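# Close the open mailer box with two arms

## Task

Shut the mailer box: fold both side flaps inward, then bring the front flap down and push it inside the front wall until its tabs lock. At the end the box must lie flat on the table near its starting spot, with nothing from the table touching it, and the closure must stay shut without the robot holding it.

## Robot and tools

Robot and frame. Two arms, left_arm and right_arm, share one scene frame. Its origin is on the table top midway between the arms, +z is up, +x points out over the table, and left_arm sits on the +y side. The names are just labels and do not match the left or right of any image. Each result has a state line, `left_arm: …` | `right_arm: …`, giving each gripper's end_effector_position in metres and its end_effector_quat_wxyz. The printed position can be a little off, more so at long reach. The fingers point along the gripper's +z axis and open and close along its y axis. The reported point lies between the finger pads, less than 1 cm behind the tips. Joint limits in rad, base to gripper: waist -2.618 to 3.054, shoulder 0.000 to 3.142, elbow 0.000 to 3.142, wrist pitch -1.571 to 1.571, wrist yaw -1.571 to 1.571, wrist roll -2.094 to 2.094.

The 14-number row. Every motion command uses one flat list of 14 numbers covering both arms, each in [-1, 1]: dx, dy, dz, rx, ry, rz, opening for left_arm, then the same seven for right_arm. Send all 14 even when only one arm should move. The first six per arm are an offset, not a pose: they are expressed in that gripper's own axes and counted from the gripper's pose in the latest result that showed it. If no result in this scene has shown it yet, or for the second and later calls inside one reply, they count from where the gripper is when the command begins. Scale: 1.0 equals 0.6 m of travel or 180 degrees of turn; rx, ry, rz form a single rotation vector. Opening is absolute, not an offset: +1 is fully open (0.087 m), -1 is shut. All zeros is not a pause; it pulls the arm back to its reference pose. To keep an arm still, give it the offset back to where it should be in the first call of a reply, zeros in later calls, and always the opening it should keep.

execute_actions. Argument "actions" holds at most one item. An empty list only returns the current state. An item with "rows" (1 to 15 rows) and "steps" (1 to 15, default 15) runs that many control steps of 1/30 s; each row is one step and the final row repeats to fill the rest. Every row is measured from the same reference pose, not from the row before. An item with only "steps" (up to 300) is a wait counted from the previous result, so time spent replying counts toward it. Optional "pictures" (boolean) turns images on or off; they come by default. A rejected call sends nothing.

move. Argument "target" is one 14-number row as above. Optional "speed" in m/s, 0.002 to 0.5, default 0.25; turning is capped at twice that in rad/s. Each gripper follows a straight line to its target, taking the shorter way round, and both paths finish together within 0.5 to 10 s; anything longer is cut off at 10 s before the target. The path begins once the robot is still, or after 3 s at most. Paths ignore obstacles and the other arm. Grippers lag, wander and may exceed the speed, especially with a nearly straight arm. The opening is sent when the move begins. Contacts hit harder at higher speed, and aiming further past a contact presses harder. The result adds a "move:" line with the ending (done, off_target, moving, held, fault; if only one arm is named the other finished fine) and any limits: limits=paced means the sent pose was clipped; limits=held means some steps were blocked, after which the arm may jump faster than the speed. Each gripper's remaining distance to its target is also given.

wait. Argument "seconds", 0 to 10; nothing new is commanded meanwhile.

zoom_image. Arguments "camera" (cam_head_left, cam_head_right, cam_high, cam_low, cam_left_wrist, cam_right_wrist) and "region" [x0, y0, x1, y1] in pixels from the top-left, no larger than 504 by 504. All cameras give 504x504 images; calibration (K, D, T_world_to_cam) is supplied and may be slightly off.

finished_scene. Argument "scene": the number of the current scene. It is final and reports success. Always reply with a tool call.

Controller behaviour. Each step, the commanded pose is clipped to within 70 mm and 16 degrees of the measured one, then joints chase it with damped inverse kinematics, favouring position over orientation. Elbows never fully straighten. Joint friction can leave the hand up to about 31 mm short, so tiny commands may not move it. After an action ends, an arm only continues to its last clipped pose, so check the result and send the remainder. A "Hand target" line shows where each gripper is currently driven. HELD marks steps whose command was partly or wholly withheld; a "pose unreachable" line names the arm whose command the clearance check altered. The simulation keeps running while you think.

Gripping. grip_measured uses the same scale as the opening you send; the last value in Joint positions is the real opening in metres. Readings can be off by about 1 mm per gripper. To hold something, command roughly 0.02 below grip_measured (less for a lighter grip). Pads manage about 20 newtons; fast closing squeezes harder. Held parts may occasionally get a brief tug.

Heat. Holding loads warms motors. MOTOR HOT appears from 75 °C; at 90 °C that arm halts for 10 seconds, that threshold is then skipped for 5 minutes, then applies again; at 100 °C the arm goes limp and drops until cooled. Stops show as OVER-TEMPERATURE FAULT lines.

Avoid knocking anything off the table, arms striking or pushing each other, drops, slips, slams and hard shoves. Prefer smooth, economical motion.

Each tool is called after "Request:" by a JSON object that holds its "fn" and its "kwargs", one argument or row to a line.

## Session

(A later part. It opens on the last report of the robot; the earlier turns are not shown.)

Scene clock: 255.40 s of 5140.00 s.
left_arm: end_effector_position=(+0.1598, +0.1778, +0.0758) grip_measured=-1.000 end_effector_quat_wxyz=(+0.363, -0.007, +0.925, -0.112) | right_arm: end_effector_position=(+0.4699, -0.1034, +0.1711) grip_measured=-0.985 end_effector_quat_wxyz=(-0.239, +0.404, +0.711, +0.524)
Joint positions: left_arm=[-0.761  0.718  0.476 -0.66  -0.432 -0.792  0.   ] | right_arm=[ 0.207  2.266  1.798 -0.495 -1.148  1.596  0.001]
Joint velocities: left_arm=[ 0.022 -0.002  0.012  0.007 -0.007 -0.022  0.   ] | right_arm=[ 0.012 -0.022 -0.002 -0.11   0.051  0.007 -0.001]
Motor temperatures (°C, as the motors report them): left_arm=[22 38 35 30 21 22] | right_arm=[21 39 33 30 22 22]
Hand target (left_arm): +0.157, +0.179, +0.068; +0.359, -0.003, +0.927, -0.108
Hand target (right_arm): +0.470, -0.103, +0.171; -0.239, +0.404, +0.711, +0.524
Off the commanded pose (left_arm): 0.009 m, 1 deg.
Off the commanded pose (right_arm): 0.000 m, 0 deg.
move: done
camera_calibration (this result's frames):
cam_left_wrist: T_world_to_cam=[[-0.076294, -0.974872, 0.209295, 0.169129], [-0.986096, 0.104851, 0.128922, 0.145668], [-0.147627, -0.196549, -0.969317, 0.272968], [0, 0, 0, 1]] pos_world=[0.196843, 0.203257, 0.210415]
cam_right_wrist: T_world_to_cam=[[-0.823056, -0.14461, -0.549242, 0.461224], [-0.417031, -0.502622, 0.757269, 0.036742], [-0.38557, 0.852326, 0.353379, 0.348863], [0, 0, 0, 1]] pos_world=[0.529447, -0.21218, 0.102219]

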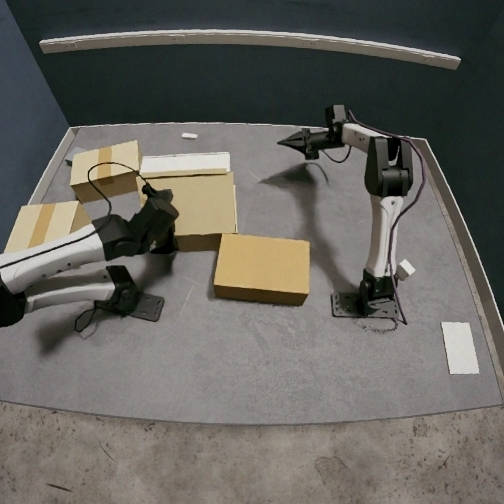

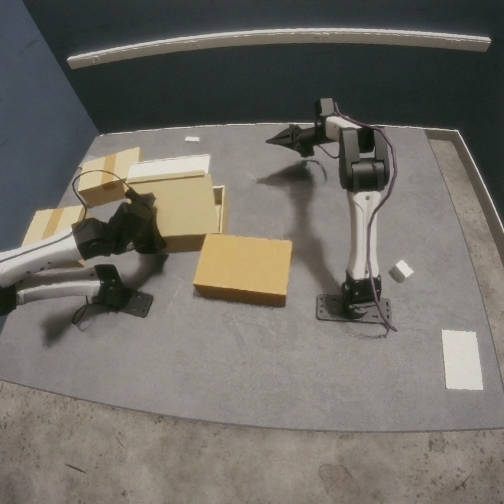

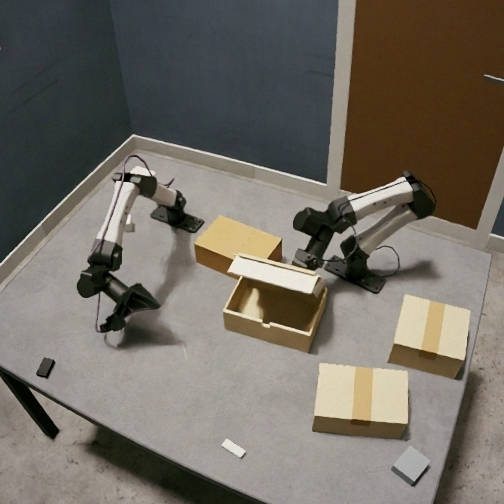

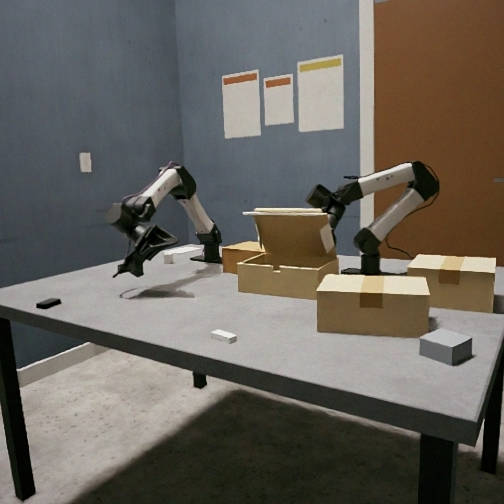

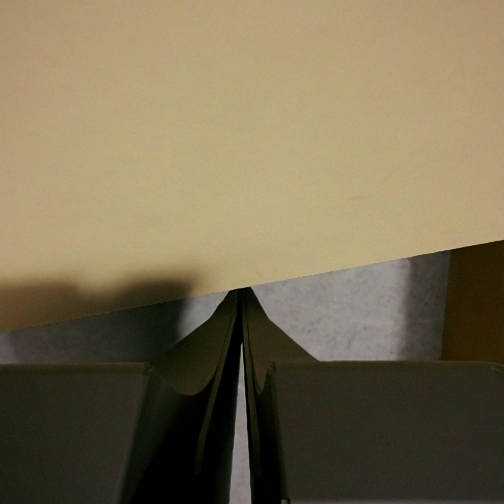

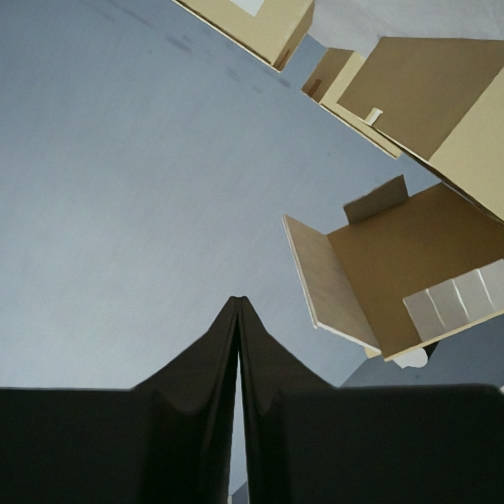

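Request:
{"fn": "move", "kwargs": {
  "target": [0.03,0,0.03,0,0,0,1, 0,0,0,0,0,0,-1],
  "speed": 0.05
}}

Request:
{"fn": "move", "kwargs": {
  "target": [-0.12,0,0.12,0,0,0,1, 0,0,0,0,0,0,-1],
  "speed": 0.06
}}

Scene clock: 258.90 s of 5140.00 s.
left_arm: end_effector_position=(+0.1617, +0.1702, +0.0612) grip_measured=+0.979 end_effector_quat_wxyz=(+0.369, -0.011, +0.922, -0.121) | right_arm: end_effector_position=(+0.4699, -0.1034, +0.1711) grip_measured=-0.985 end_effector_quat_wxyz=(-0.239, +0.404, +0.711, +0.524)
Joint positions: left_arm=[-0.786  0.739  0.412 -0.56  -0.447 -0.816  0.087] | right_arm=[ 0.207  2.266  1.798 -0.495 -1.148  1.596  0.001]
Joint velocities: left_arm=[ 0.007 -0.002 -0.012 -0.022  0.037 -0.066 -0.001] | right_arm=[ 0.012 -0.007  0.017 -0.066 -0.051 -0.051 -0.001]
Motor temperatures (°C, as the motors report them): left_arm=[22 37 35 30 21 22] | right_arm=[21 40 33 30 22 22]
Hand target (left_arm): +0.158, +0.173, +0.051; +0.362, -0.007, +0.925, -0.112
Hand target (right_arm): +0.470, -0.103, +0.171; -0.239, +0.404, +0.711, +0.524
Off the commanded pose (left_arm): 0.011 m, 1 deg.
Off the commanded pose (right_arm): 0.000 m, 0 deg.
move: off_target (left_arm)
camera_calibration (this result's frames):
cam_left_wrist: T_world_to_cam=[[-0.0772797, -0.97046, 0.228551, 0.163127], [-0.987972, 0.105336, 0.11321, 0.151401], [-0.133941, -0.217054, -0.966927, 0.258684], [0, 0, 0, 1]] pos_world=[0.196834, 0.198508, 0.195706]
cam_right_wrist: T_world_to_cam=[[-0.823056, -0.14461, -0.549242, 0.461224], [-0.417031, -0.502622, 0.757269, 0.036742], [-0.38557, 0.852326, 0.353379, 0.348863], [0, 0, 0, 1]] pos_world=[0.529447, -0.21218, 0.102219]

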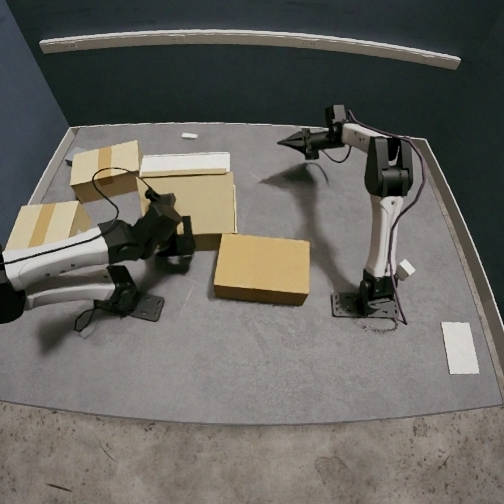

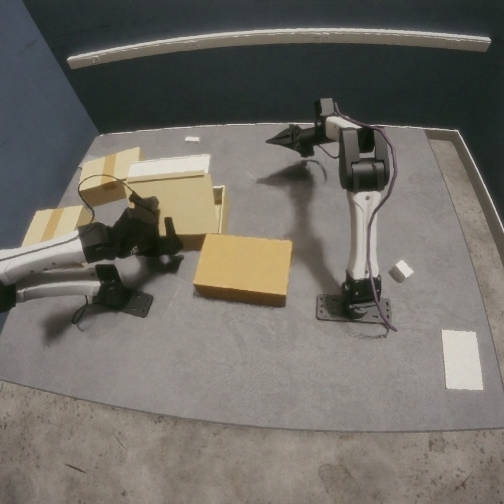

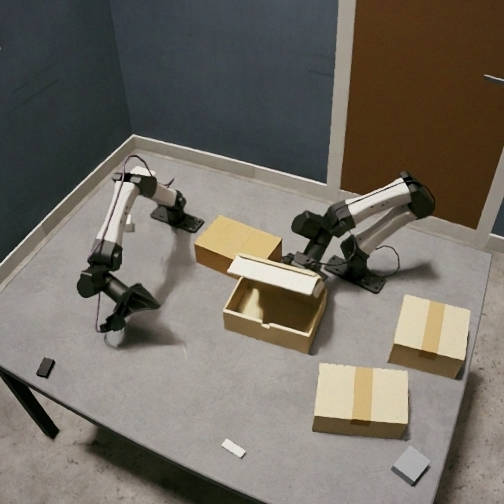

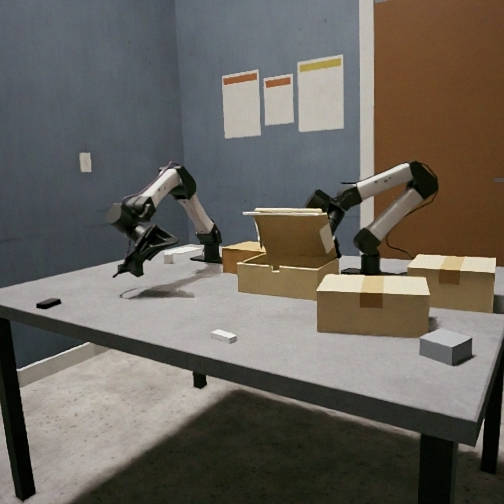

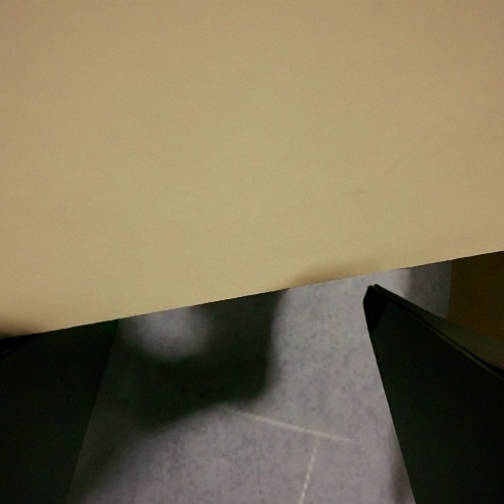

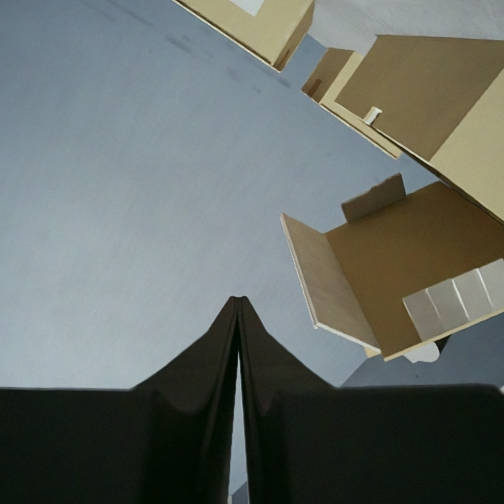

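Scene clock: 261.00 s of 5140.00 s.
left_arm: end_effector_position=(+0.2597, +0.1668, +0.0568) grip_measured=+0.979 end_effector_quat_wxyz=(+0.370, -0.009, +0.922, -0.114) | right_arm: end_effector_position=(+0.4699, -0.1034, +0.1711) grip_measured=-0.985 end_effector_quat_wxyz=(-0.239, +0.404, +0.711, +0.524)
Joint positions: left_arm=[-0.392  1.154  0.531 -0.171 -0.192 -0.501  0.087] | right_arm=[ 0.207  2.266  1.798 -0.495 -1.148  1.596  0.001]
Joint velocities: left_arm=[-0.012  0.022  0.012 -0.081  0.007 -0.007  0.001] | right_arm=[ 0.002 -0.007 -0.007  0.007 -0.022  0.037 -0.   ]
Motor temperatures (°C, as the motors report them): left_arm=[22 37 35 31 21 22] | right_arm=[21 40 33 30 22 22]
Hand target (left_arm): +0.266, +0.165, +0.060; +0.374, -0.009, +0.920, -0.118
Hand target (right_arm): +0.470, -0.103, +0.171; -0.239, +0.404, +0.711, +0.524
Off the commanded pose (left_arm): 0.006 m, 1 deg.
Off the commanded pose (right_arm): 0.000 m, 0 deg.
move: done
camera_calibration (this result's frames):
cam_left_wrist: T_world_to_cam=[[-0.0762818, -0.973628, 0.215012, 0.169503], [-0.988398, 0.102244, 0.112323, 0.249749], [-0.131345, -0.203949, -0.970131, 0.26412], [0, 0, 0, 1]] pos_world=[0.294472, 0.193365, 0.191733]
cam_right_wrist: T_world_to_cam=[[-0.823056, -0.14461, -0.549242, 0.461224], [-0.417031, -0.502622, 0.757269, 0.036742], [-0.38557, 0.852326, 0.353379, 0.348863], [0, 0, 0, 1]] pos_world=[0.529447, -0.21218, 0.102219]

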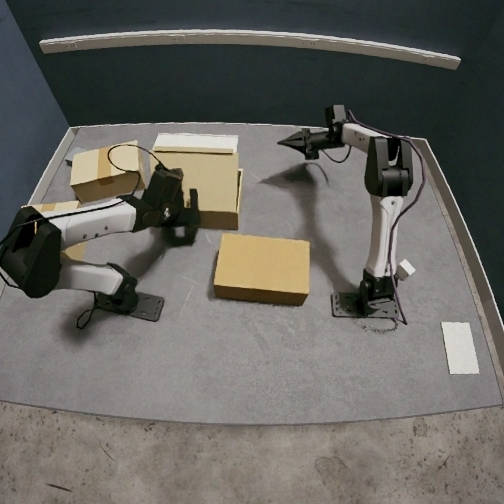

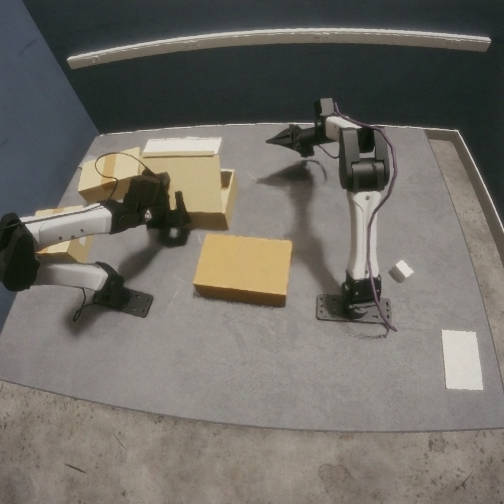

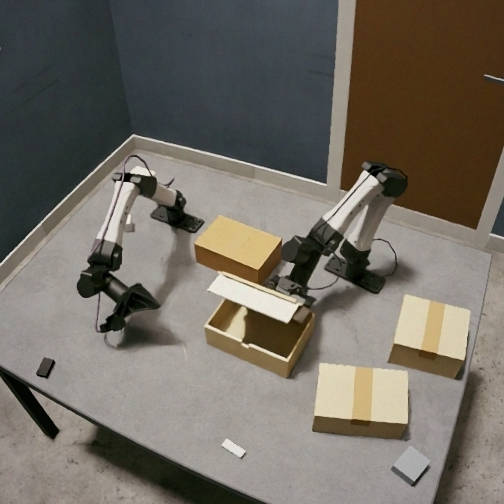

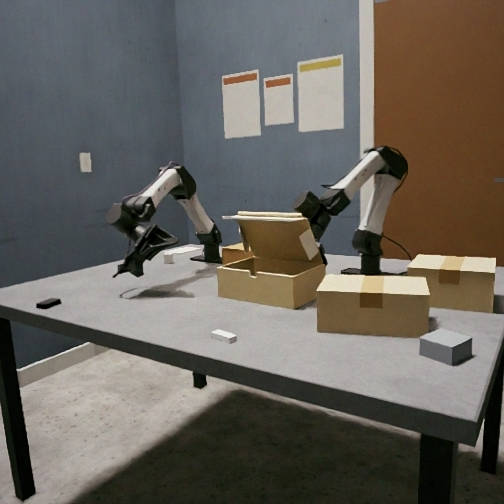

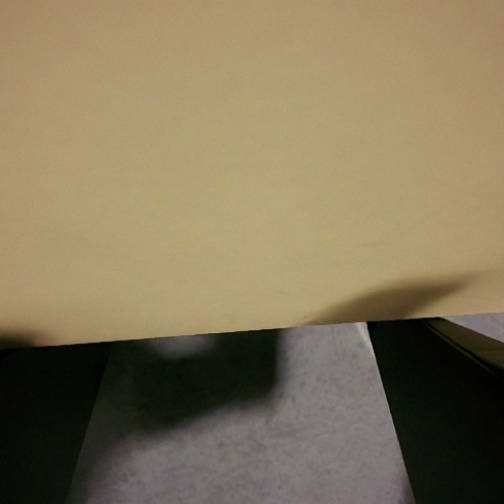

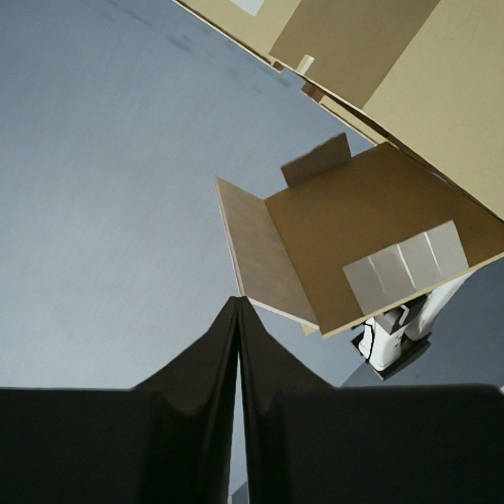

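Request:
{"fn": "move", "kwargs": {
  "target": [0.045,-0.003,-0.04,0,0,0,-1, 0,0,-0.1,0,0,0,-1],
  "speed": 0.08
}}

Request:
{"fn": "move", "kwargs": {
  "target": [-0.023,0.235,-0.05,0,0,0,-1, 0,0,0,0,0,0,-1],
  "speed": 0.12
}}

Request:
{"fn": "move", "kwargs": {
  "target": [-0.146,0.014,0.136,0,0,0,-1, 0,0,0,0,0,0,-1],
  "speed": 0.08
}}

Scene clock: 266.27 s of 5140.00 s.
left_arm: end_effector_position=(+0.2339, +0.1604, +0.0669) grip_measured=-1.000 end_effector_quat_wxyz=(+0.384, -0.013, +0.915, -0.126) | right_arm: end_effector_position=(+0.4641, -0.1579, +0.1828) grip_measured=-0.985 end_effector_quat_wxyz=(-0.243, +0.412, +0.708, +0.520)
Joint positions: left_arm=[-0.497  1.017  0.486 -0.242 -0.264 -0.581  0.   ] | right_arm=[ 0.093  2.266  1.882 -0.825 -1.196  1.35   0.001]
Joint velocities: left_arm=[-0.002 -0.007  0.012 -0.051  0.051 -0.037  0.   ] | right_arm=[ 0.007 -0.012  0.002 -0.051  0.022  0.022  0.001]
Motor temperatures (°C, as the motors report them): left_arm=[22 36 35 31 21 22] | right_arm=[21 40 33 30 22 22]
Hand target (left_arm): +0.224, +0.166, +0.056; +0.369, -0.010, +0.922, -0.115
Hand target (right_arm): +0.465, -0.159, +0.192; -0.238, +0.405, +0.709, +0.525
Off the commanded pose (left_arm): 0.017 m, 2 deg.
Off the commanded pose (right_arm): 0.009 m, 1 deg.
After step 90, 0.93 s passed at rest.
move: off_target (left_arm)
camera_calibration (this result's frames):
cam_left_wrist: T_world_to_cam=[[-0.0814322, -0.967787, 0.238237, 0.157823], [-0.991425, 0.103166, 0.0802089, 0.226486], [-0.102203, -0.229662, -0.967889, 0.266358], [0, 0, 0, 1]] pos_world=[0.264618, 0.190546, 0.20204]
cam_right_wrist: T_world_to_cam=[[-0.834187, -0.141166, -0.533109, 0.457772], [-0.406213, -0.496529, 0.767105, -0.00781901], [-0.372993, 0.856464, 0.356854, 0.38317], [0, 0, 0, 1]] pos_world=[0.521611, -0.267432, 0.113304]

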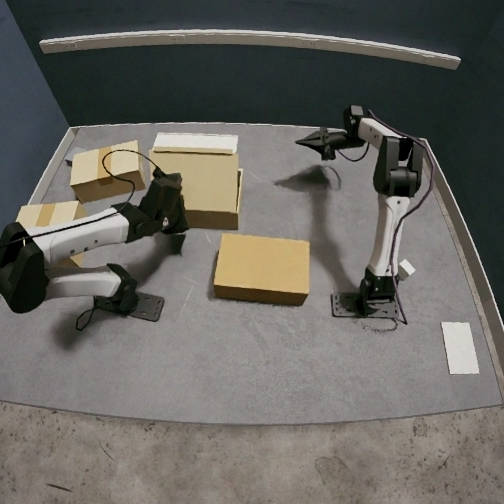

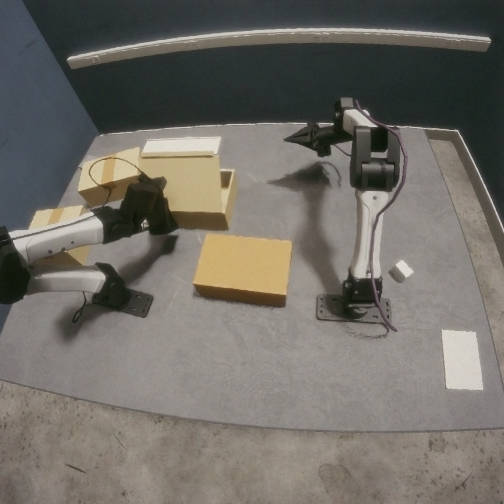

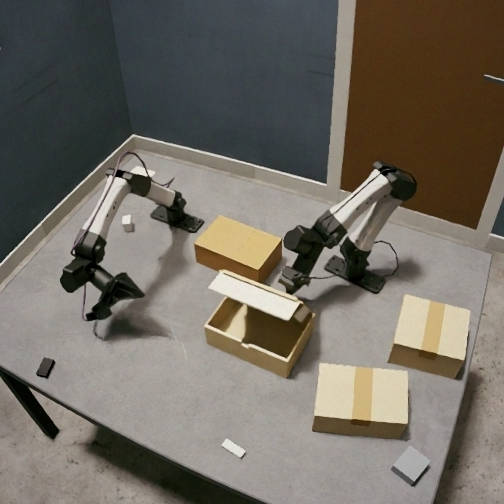

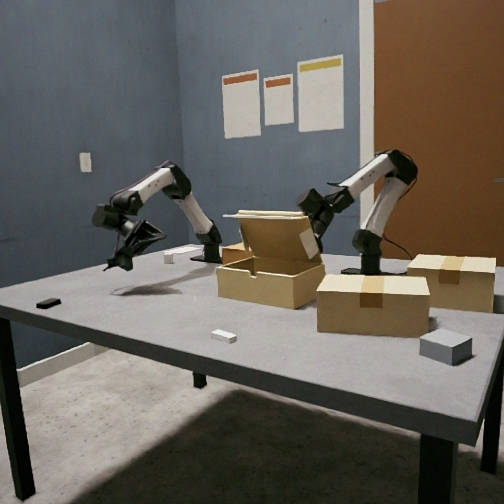

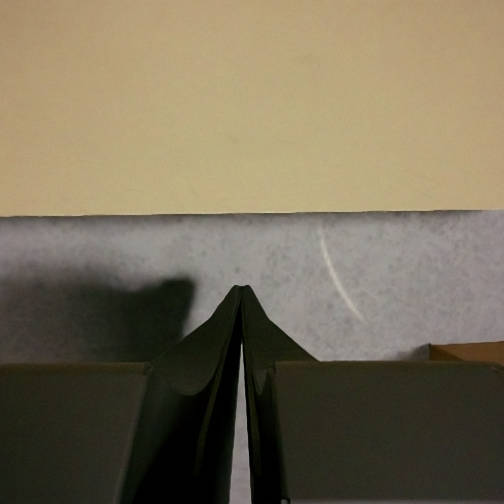

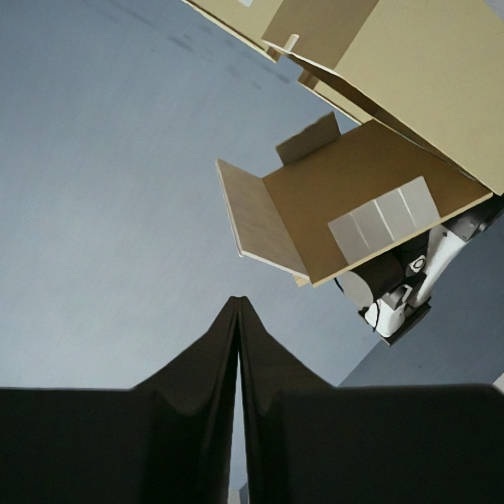

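Scene clock: 268.17 s of 5140.00 s.
left_arm: end_effector_position=(+0.2377, +0.3091, +0.0710) grip_measured=-1.000 end_effector_quat_wxyz=(+0.407, -0.004, +0.907, -0.111) | right_arm: end_effector_position=(+0.4641, -0.1579, +0.1828) grip_measured=-0.985 end_effector_quat_wxyz=(-0.243, +0.412, +0.708, +0.520)
Joint positions: left_arm=[ 0.425  0.804  0.415 -0.381  0.389  0.081  0.   ] | right_arm=[ 0.093  2.266  1.882 -0.825 -1.196  1.35   0.001]
Joint velocities: left_arm=[ 0.002 -0.002 -0.012  0.022 -0.022  0.081  0.   ] | right_arm=[ 0.002 -0.002  0.012  0.022  0.007 -0.022 -0.   ]
Motor temperatures (°C, as the motors report them): left_arm=[22 35 35 31 21 22] | right_arm=[21 41 33 30 22 22]
Hand target (left_arm): +0.232, +0.309, +0.064; +0.389, -0.008, +0.914, -0.116
Hand target (right_arm): +0.464, -0.158, +0.183; -0.243, +0.412, +0.708, +0.520
Off the commanded pose (left_arm): 0.010 m, 3 deg.
Off the commanded pose (right_arm): 0.000 m, 0 deg.
move: off_target (left_arm)
camera_calibration (this result's frames):
cam_left_wrist: T_world_to_cam=[[-0.0914069, -0.975073, 0.202182, 0.308206], [-0.994406, 0.100168, 0.0335117, 0.219556], [-0.0529284, -0.197987, -0.978775, 0.284141], [0, 0, 0, 1]] pos_world=[0.261539, 0.334787, 0.208439]
cam_right_wrist: T_world_to_cam=[[-0.834187, -0.141166, -0.533109, 0.457772], [-0.406213, -0.496529, 0.767105, -0.00781901], [-0.372993, 0.856464, 0.356854, 0.38317], [0, 0, 0, 1]] pos_world=[0.521611, -0.267432, 0.113304]

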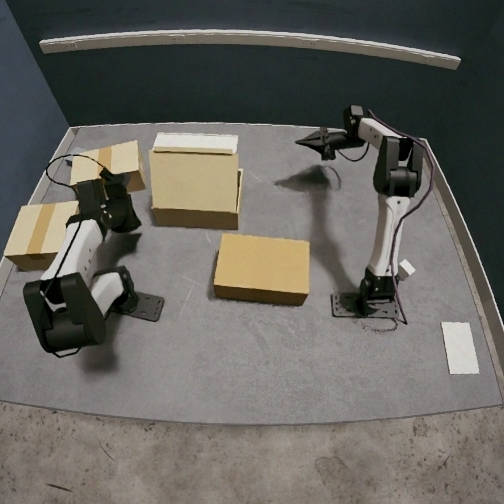

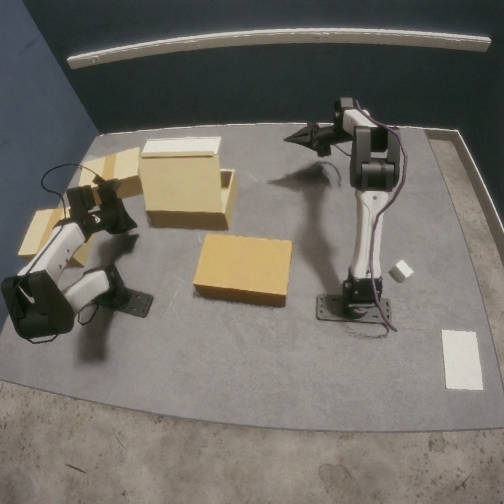

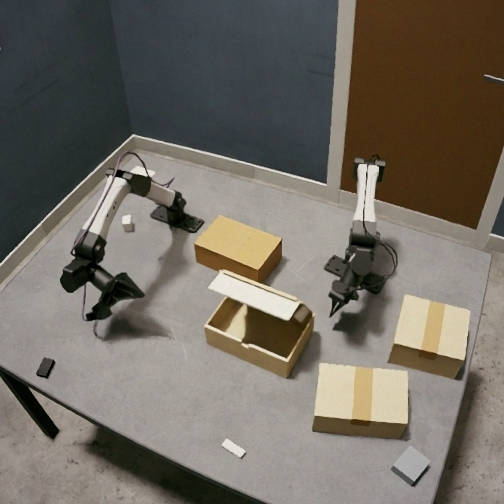

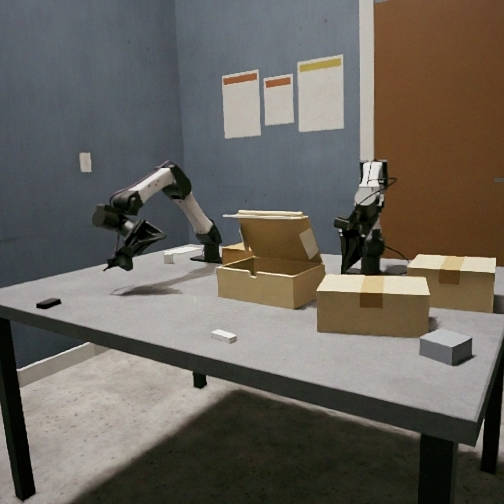

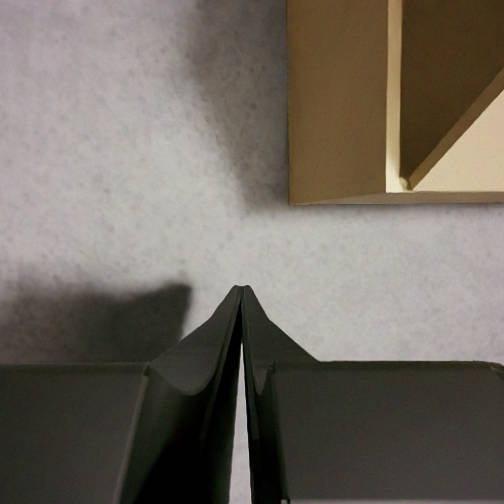

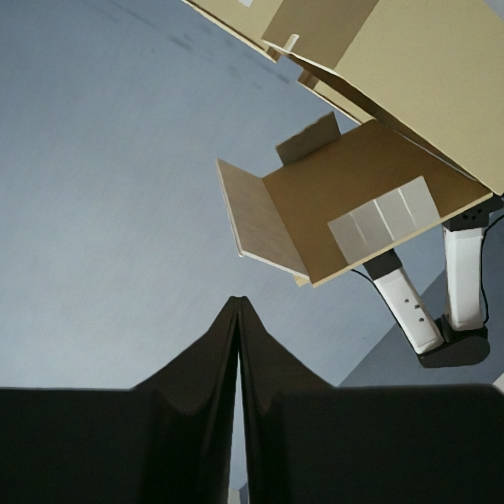

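Scene clock: 270.00 s of 5140.00 s.
left_arm: end_effector_position=(+0.3534, +0.3129, +0.0783) grip_measured=-1.000 end_effector_quat_wxyz=(+0.406, -0.005, +0.907, -0.113) | right_arm: end_effector_position=(+0.4641, -0.1579, +0.1828) grip_measured=-0.985 end_effector_quat_wxyz=(-0.243, +0.412, +0.708, +0.520)
Joint positions: left_arm=[ 0.326  1.373  0.725 -0.099  0.321  0.006  0.   ] | right_arm=[ 0.093  2.266  1.882 -0.825 -1.196  1.35   0.001]
Joint velocities: left_arm=[-0.022 -0.002  0.007  0.037 -0.066  0.037  0.   ] | right_arm=[-0.007 -0.012  0.002 -0.007  0.037  0.051  0.   ]
Motor temperatures (°C, as the motors report them): left_arm=[22 35 35 31 21 22] | right_arm=[21 41 33 30 22 22]
Hand target (left_arm): +0.358, +0.311, +0.079; +0.407, -0.004, +0.907, -0.113
Hand target (right_arm): +0.464, -0.158, +0.183; -0.243, +0.412, +0.708, +0.520
Off the commanded pose (left_arm): 0.006 m, 0 deg.
Off the commanded pose (right_arm): 0.000 m, 0 deg.
move: done
camera_calibration (this result's frames):
cam_left_wrist: T_world_to_cam=[[-0.0917486, -0.974152, 0.206423, 0.320553], [-0.994264, 0.10106, 0.0350025, 0.333457], [-0.0549589, -0.202028, -0.977837, 0.300091], [0, 0, 0, 1]] pos_world=[0.377447, 0.339195, 0.215598]
cam_right_wrist: T_world_to_cam=[[-0.834187, -0.141166, -0.533109, 0.457772], [-0.406213, -0.496529, 0.767105, -0.00781901], [-0.372993, 0.856464, 0.356854, 0.38317], [0, 0, 0, 1]] pos_world=[0.521611, -0.267432, 0.113304]

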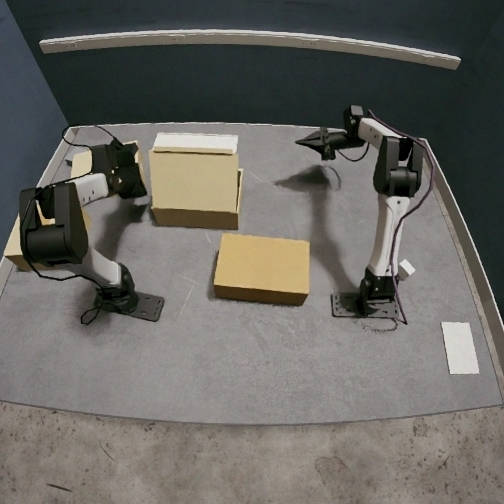

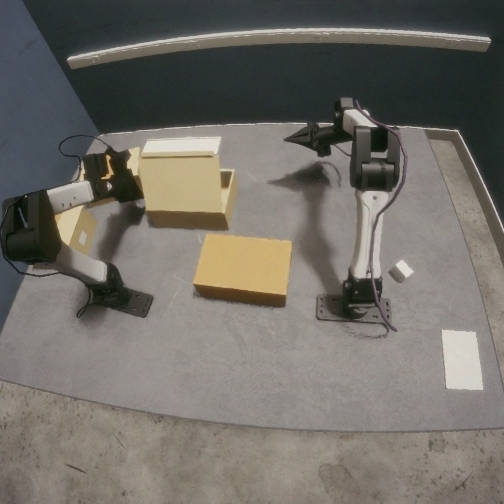

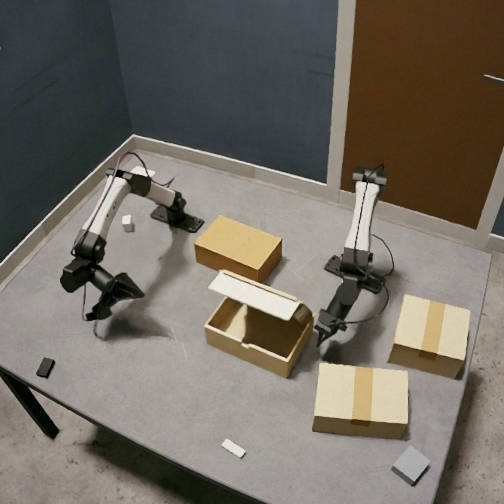

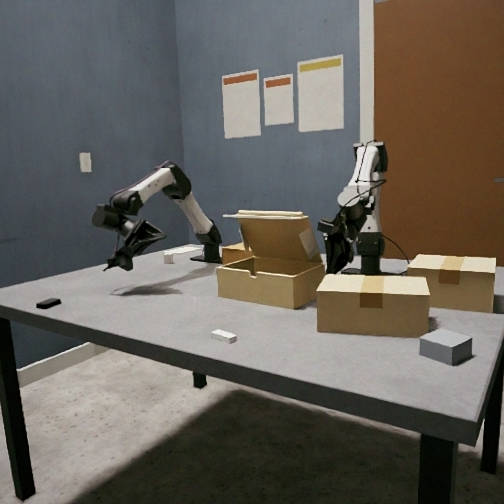

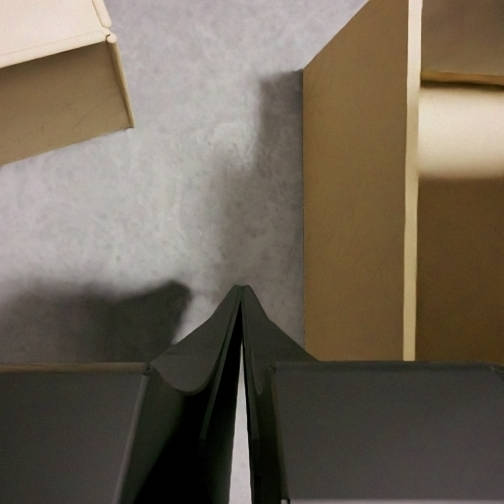

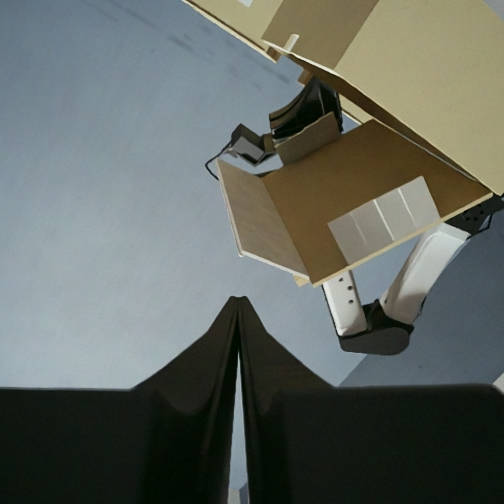

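Request:
{"fn": "execute_actions", "kwargs": {
  "actions": []
}}

Scene clock: 277.73 s of 5140.00 s.
left_arm: end_effector_position=(+0.3535, +0.3130, +0.0784) grip_measured=-1.000 end_effector_quat_wxyz=(+0.406, -0.005, +0.907, -0.113) | right_arm: end_effector_position=(+0.4641, -0.1579, +0.1828) grip_measured=-0.985 end_effector_quat_wxyz=(-0.243, +0.412, +0.708, +0.520)
Joint positions: left_arm=[ 0.326  1.373  0.725 -0.098  0.32   0.006  0.   ] | right_arm=[ 0.093  2.266  1.882 -0.825 -1.196  1.35   0.001]
Joint velocities: left_arm=[ 0.027 -0.002 -0.007 -0.007  0.007  0.11   0.   ] | right_arm=[ 0.002 -0.017 -0.017  0.022 -0.007  0.066 -0.001]
Motor temperatures (°C, as the motors report them): left_arm=[22 34 36 31 21 22] | right_arm=[21 41 33 29 22 22]
Hand target (left_arm): +0.358, +0.311, +0.079; +0.407, -0.005, +0.907, -0.113
Hand target (right_arm): +0.464, -0.158, +0.183; -0.243, +0.412, +0.708, +0.520
Off the commanded pose (left_arm): 0.006 m, 0 deg.
Off the commanded pose (right_arm): 0.000 m, 0 deg.
Steps of this call (steps 1 to 90: nothing new was sent; then 4.73 s passed at rest). Readings (end_effector_position):
1: left_arm (+0.3534, +0.3130, +0.0783) | right_arm (+0.4641, -0.1579, +0.1828)
2: left_arm (+0.3534, +0.3130, +0.0783) | right_arm (+0.4641, -0.1579, +0.1828)
4: left_arm (+0.3534, +0.3130, +0.0783) | right_arm (+0.4641, -0.1579, +0.1828)
8: left_arm (+0.3535, +0.3130, +0.0783) | right_arm (+0.4641, -0.1579, +0.1828)
90: the state above
camera_calibration (this result's frames):
cam_left_wrist: T_world_to_cam=[[-0.0908309, -0.974262, 0.206309, 0.320387], [-0.994388, 0.100012, 0.034494, 0.334006], [-0.0542394, -0.202018, -0.977879, 0.299959], [0, 0, 0, 1]] pos_world=[0.377502, 0.339334, 0.215704]
cam_right_wrist: T_world_to_cam=[[-0.834187, -0.141166, -0.533109, 0.457772], [-0.406213, -0.496529, 0.767105, -0.00781901], [-0.372993, 0.856464, 0.356854, 0.38317], [0, 0, 0, 1]] pos_world=[0.521611, -0.267432, 0.113304]

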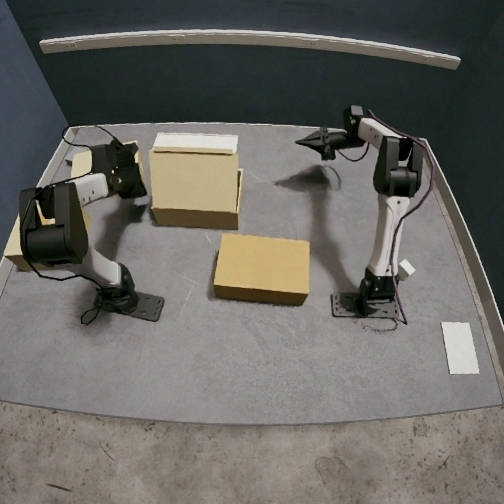

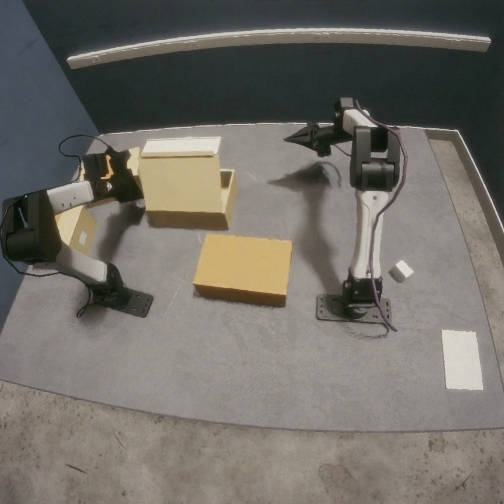

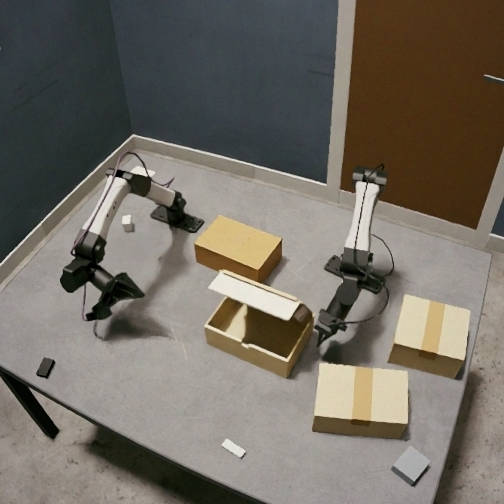

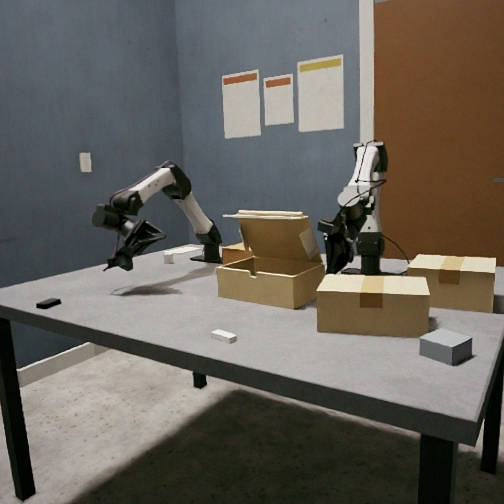

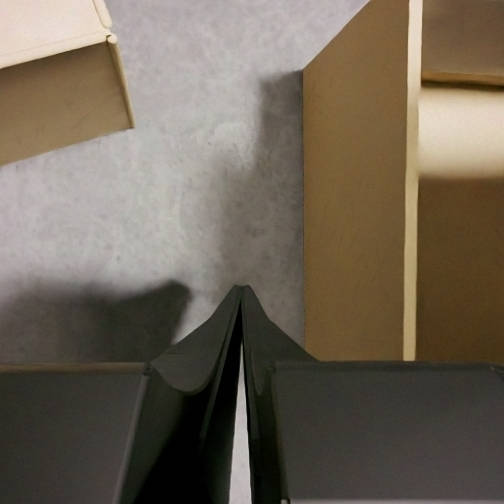

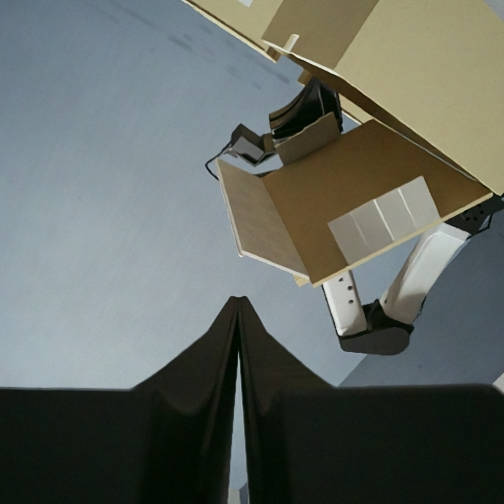

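Request:
{"fn": "move", "kwargs": {
  "target": [0,0,0,0,0,0,-1,0.223,-0.065,0.158,-0.033,0.105,0,1],
  "speed": 0.12
}}

Scene clock: 293.43 s of 5140.00 s.
left_arm: end_effector_position=(+0.3535, +0.3130, +0.0784) grip_measured=-1.000 end_effector_quat_wxyz=(+0.406, -0.005, +0.907, -0.113) | right_arm: end_effector_position=(+0.3691, -0.0299, +0.2213) grip_measured=+1.000 end_effector_quat_wxyz=(-0.331, +0.324, +0.684, +0.564)
Joint positions: left_arm=[ 0.326  1.373  0.725 -0.098  0.32   0.006  0.   ] | right_arm=[ 0.408  2.016  1.35   0.174 -1.26   2.071  0.087]
Joint velocities: left_arm=[ 0.012  0.002 -0.007 -0.095  0.022 -0.037  0.   ] | right_arm=[-0.002  0.017 -0.012 -0.007  0.022 -0.037  0.   ]
Motor temperatures (°C, as the motors report them): left_arm=[22 32 37 32 21 22] | right_arm=[21 42 33 29 22 22]
Hand target (left_arm): +0.354, +0.313, +0.078; +0.406, -0.005, +0.907, -0.113
Hand target (right_arm): +0.367, -0.030, +0.230; -0.321, +0.318, +0.684, +0.573
Off the commanded pose (left_arm): 0.000 m, 0 deg.
Off the commanded pose (right_arm): 0.012 m, 9 deg.
joint sent to its limit (right arm) — the command would take joint 6 (wrist roll) past its upper limit, so that joint was sent only as far as its limit.
After step 90, 10.90 s passed at rest.
move: off_target (right_arm)
camera_calibration (this result's frames):
cam_left_wrist: T_world_to_cam=[[-0.0908309, -0.974262, 0.206309, 0.320387], [-0.994388, 0.100012, 0.034494, 0.334006], [-0.0542394, -0.202018, -0.977879, 0.299959], [0, 0, 0, 1]] pos_world=[0.377502, 0.339334, 0.215704]
cam_right_wrist: T_world_to_cam=[[-0.810572, -0.17384, -0.559242, 0.413193], [-0.29468, -0.704163, 0.646002, -0.0330205], [-0.506099, 0.688429, 0.519548, 0.232477], [0, 0, 0, 1]] pos_world=[0.442849, -0.111466, 0.131623]

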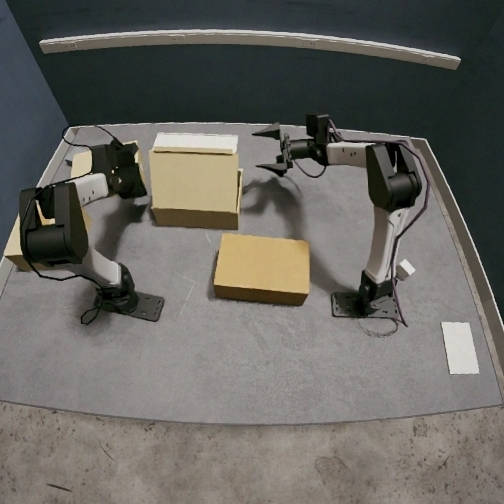

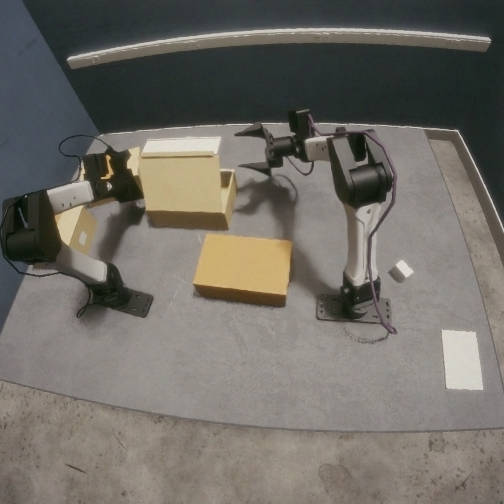

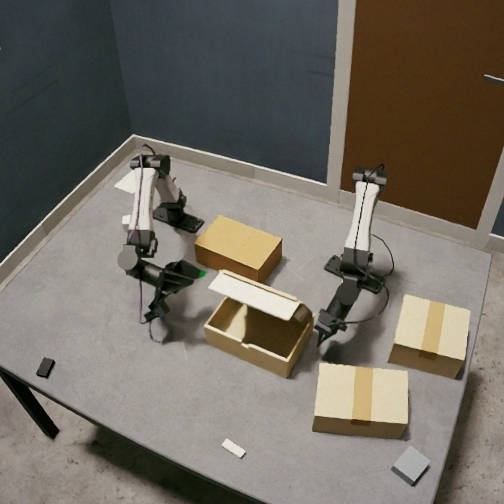

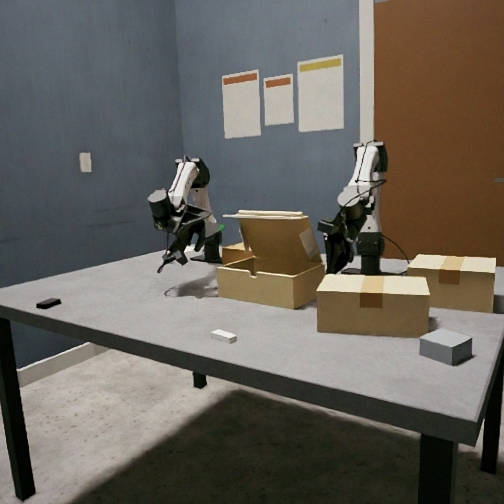

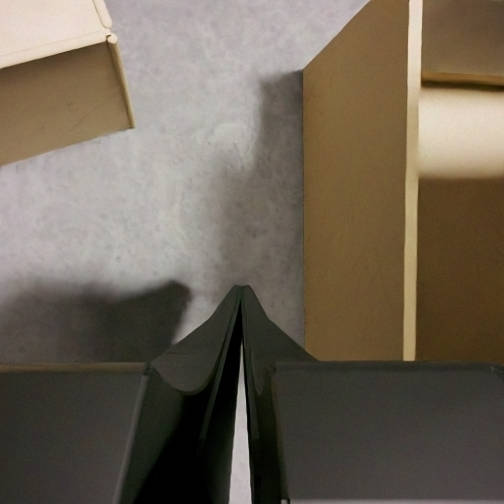

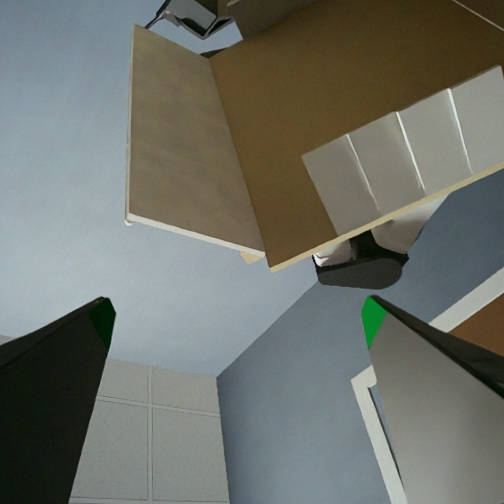

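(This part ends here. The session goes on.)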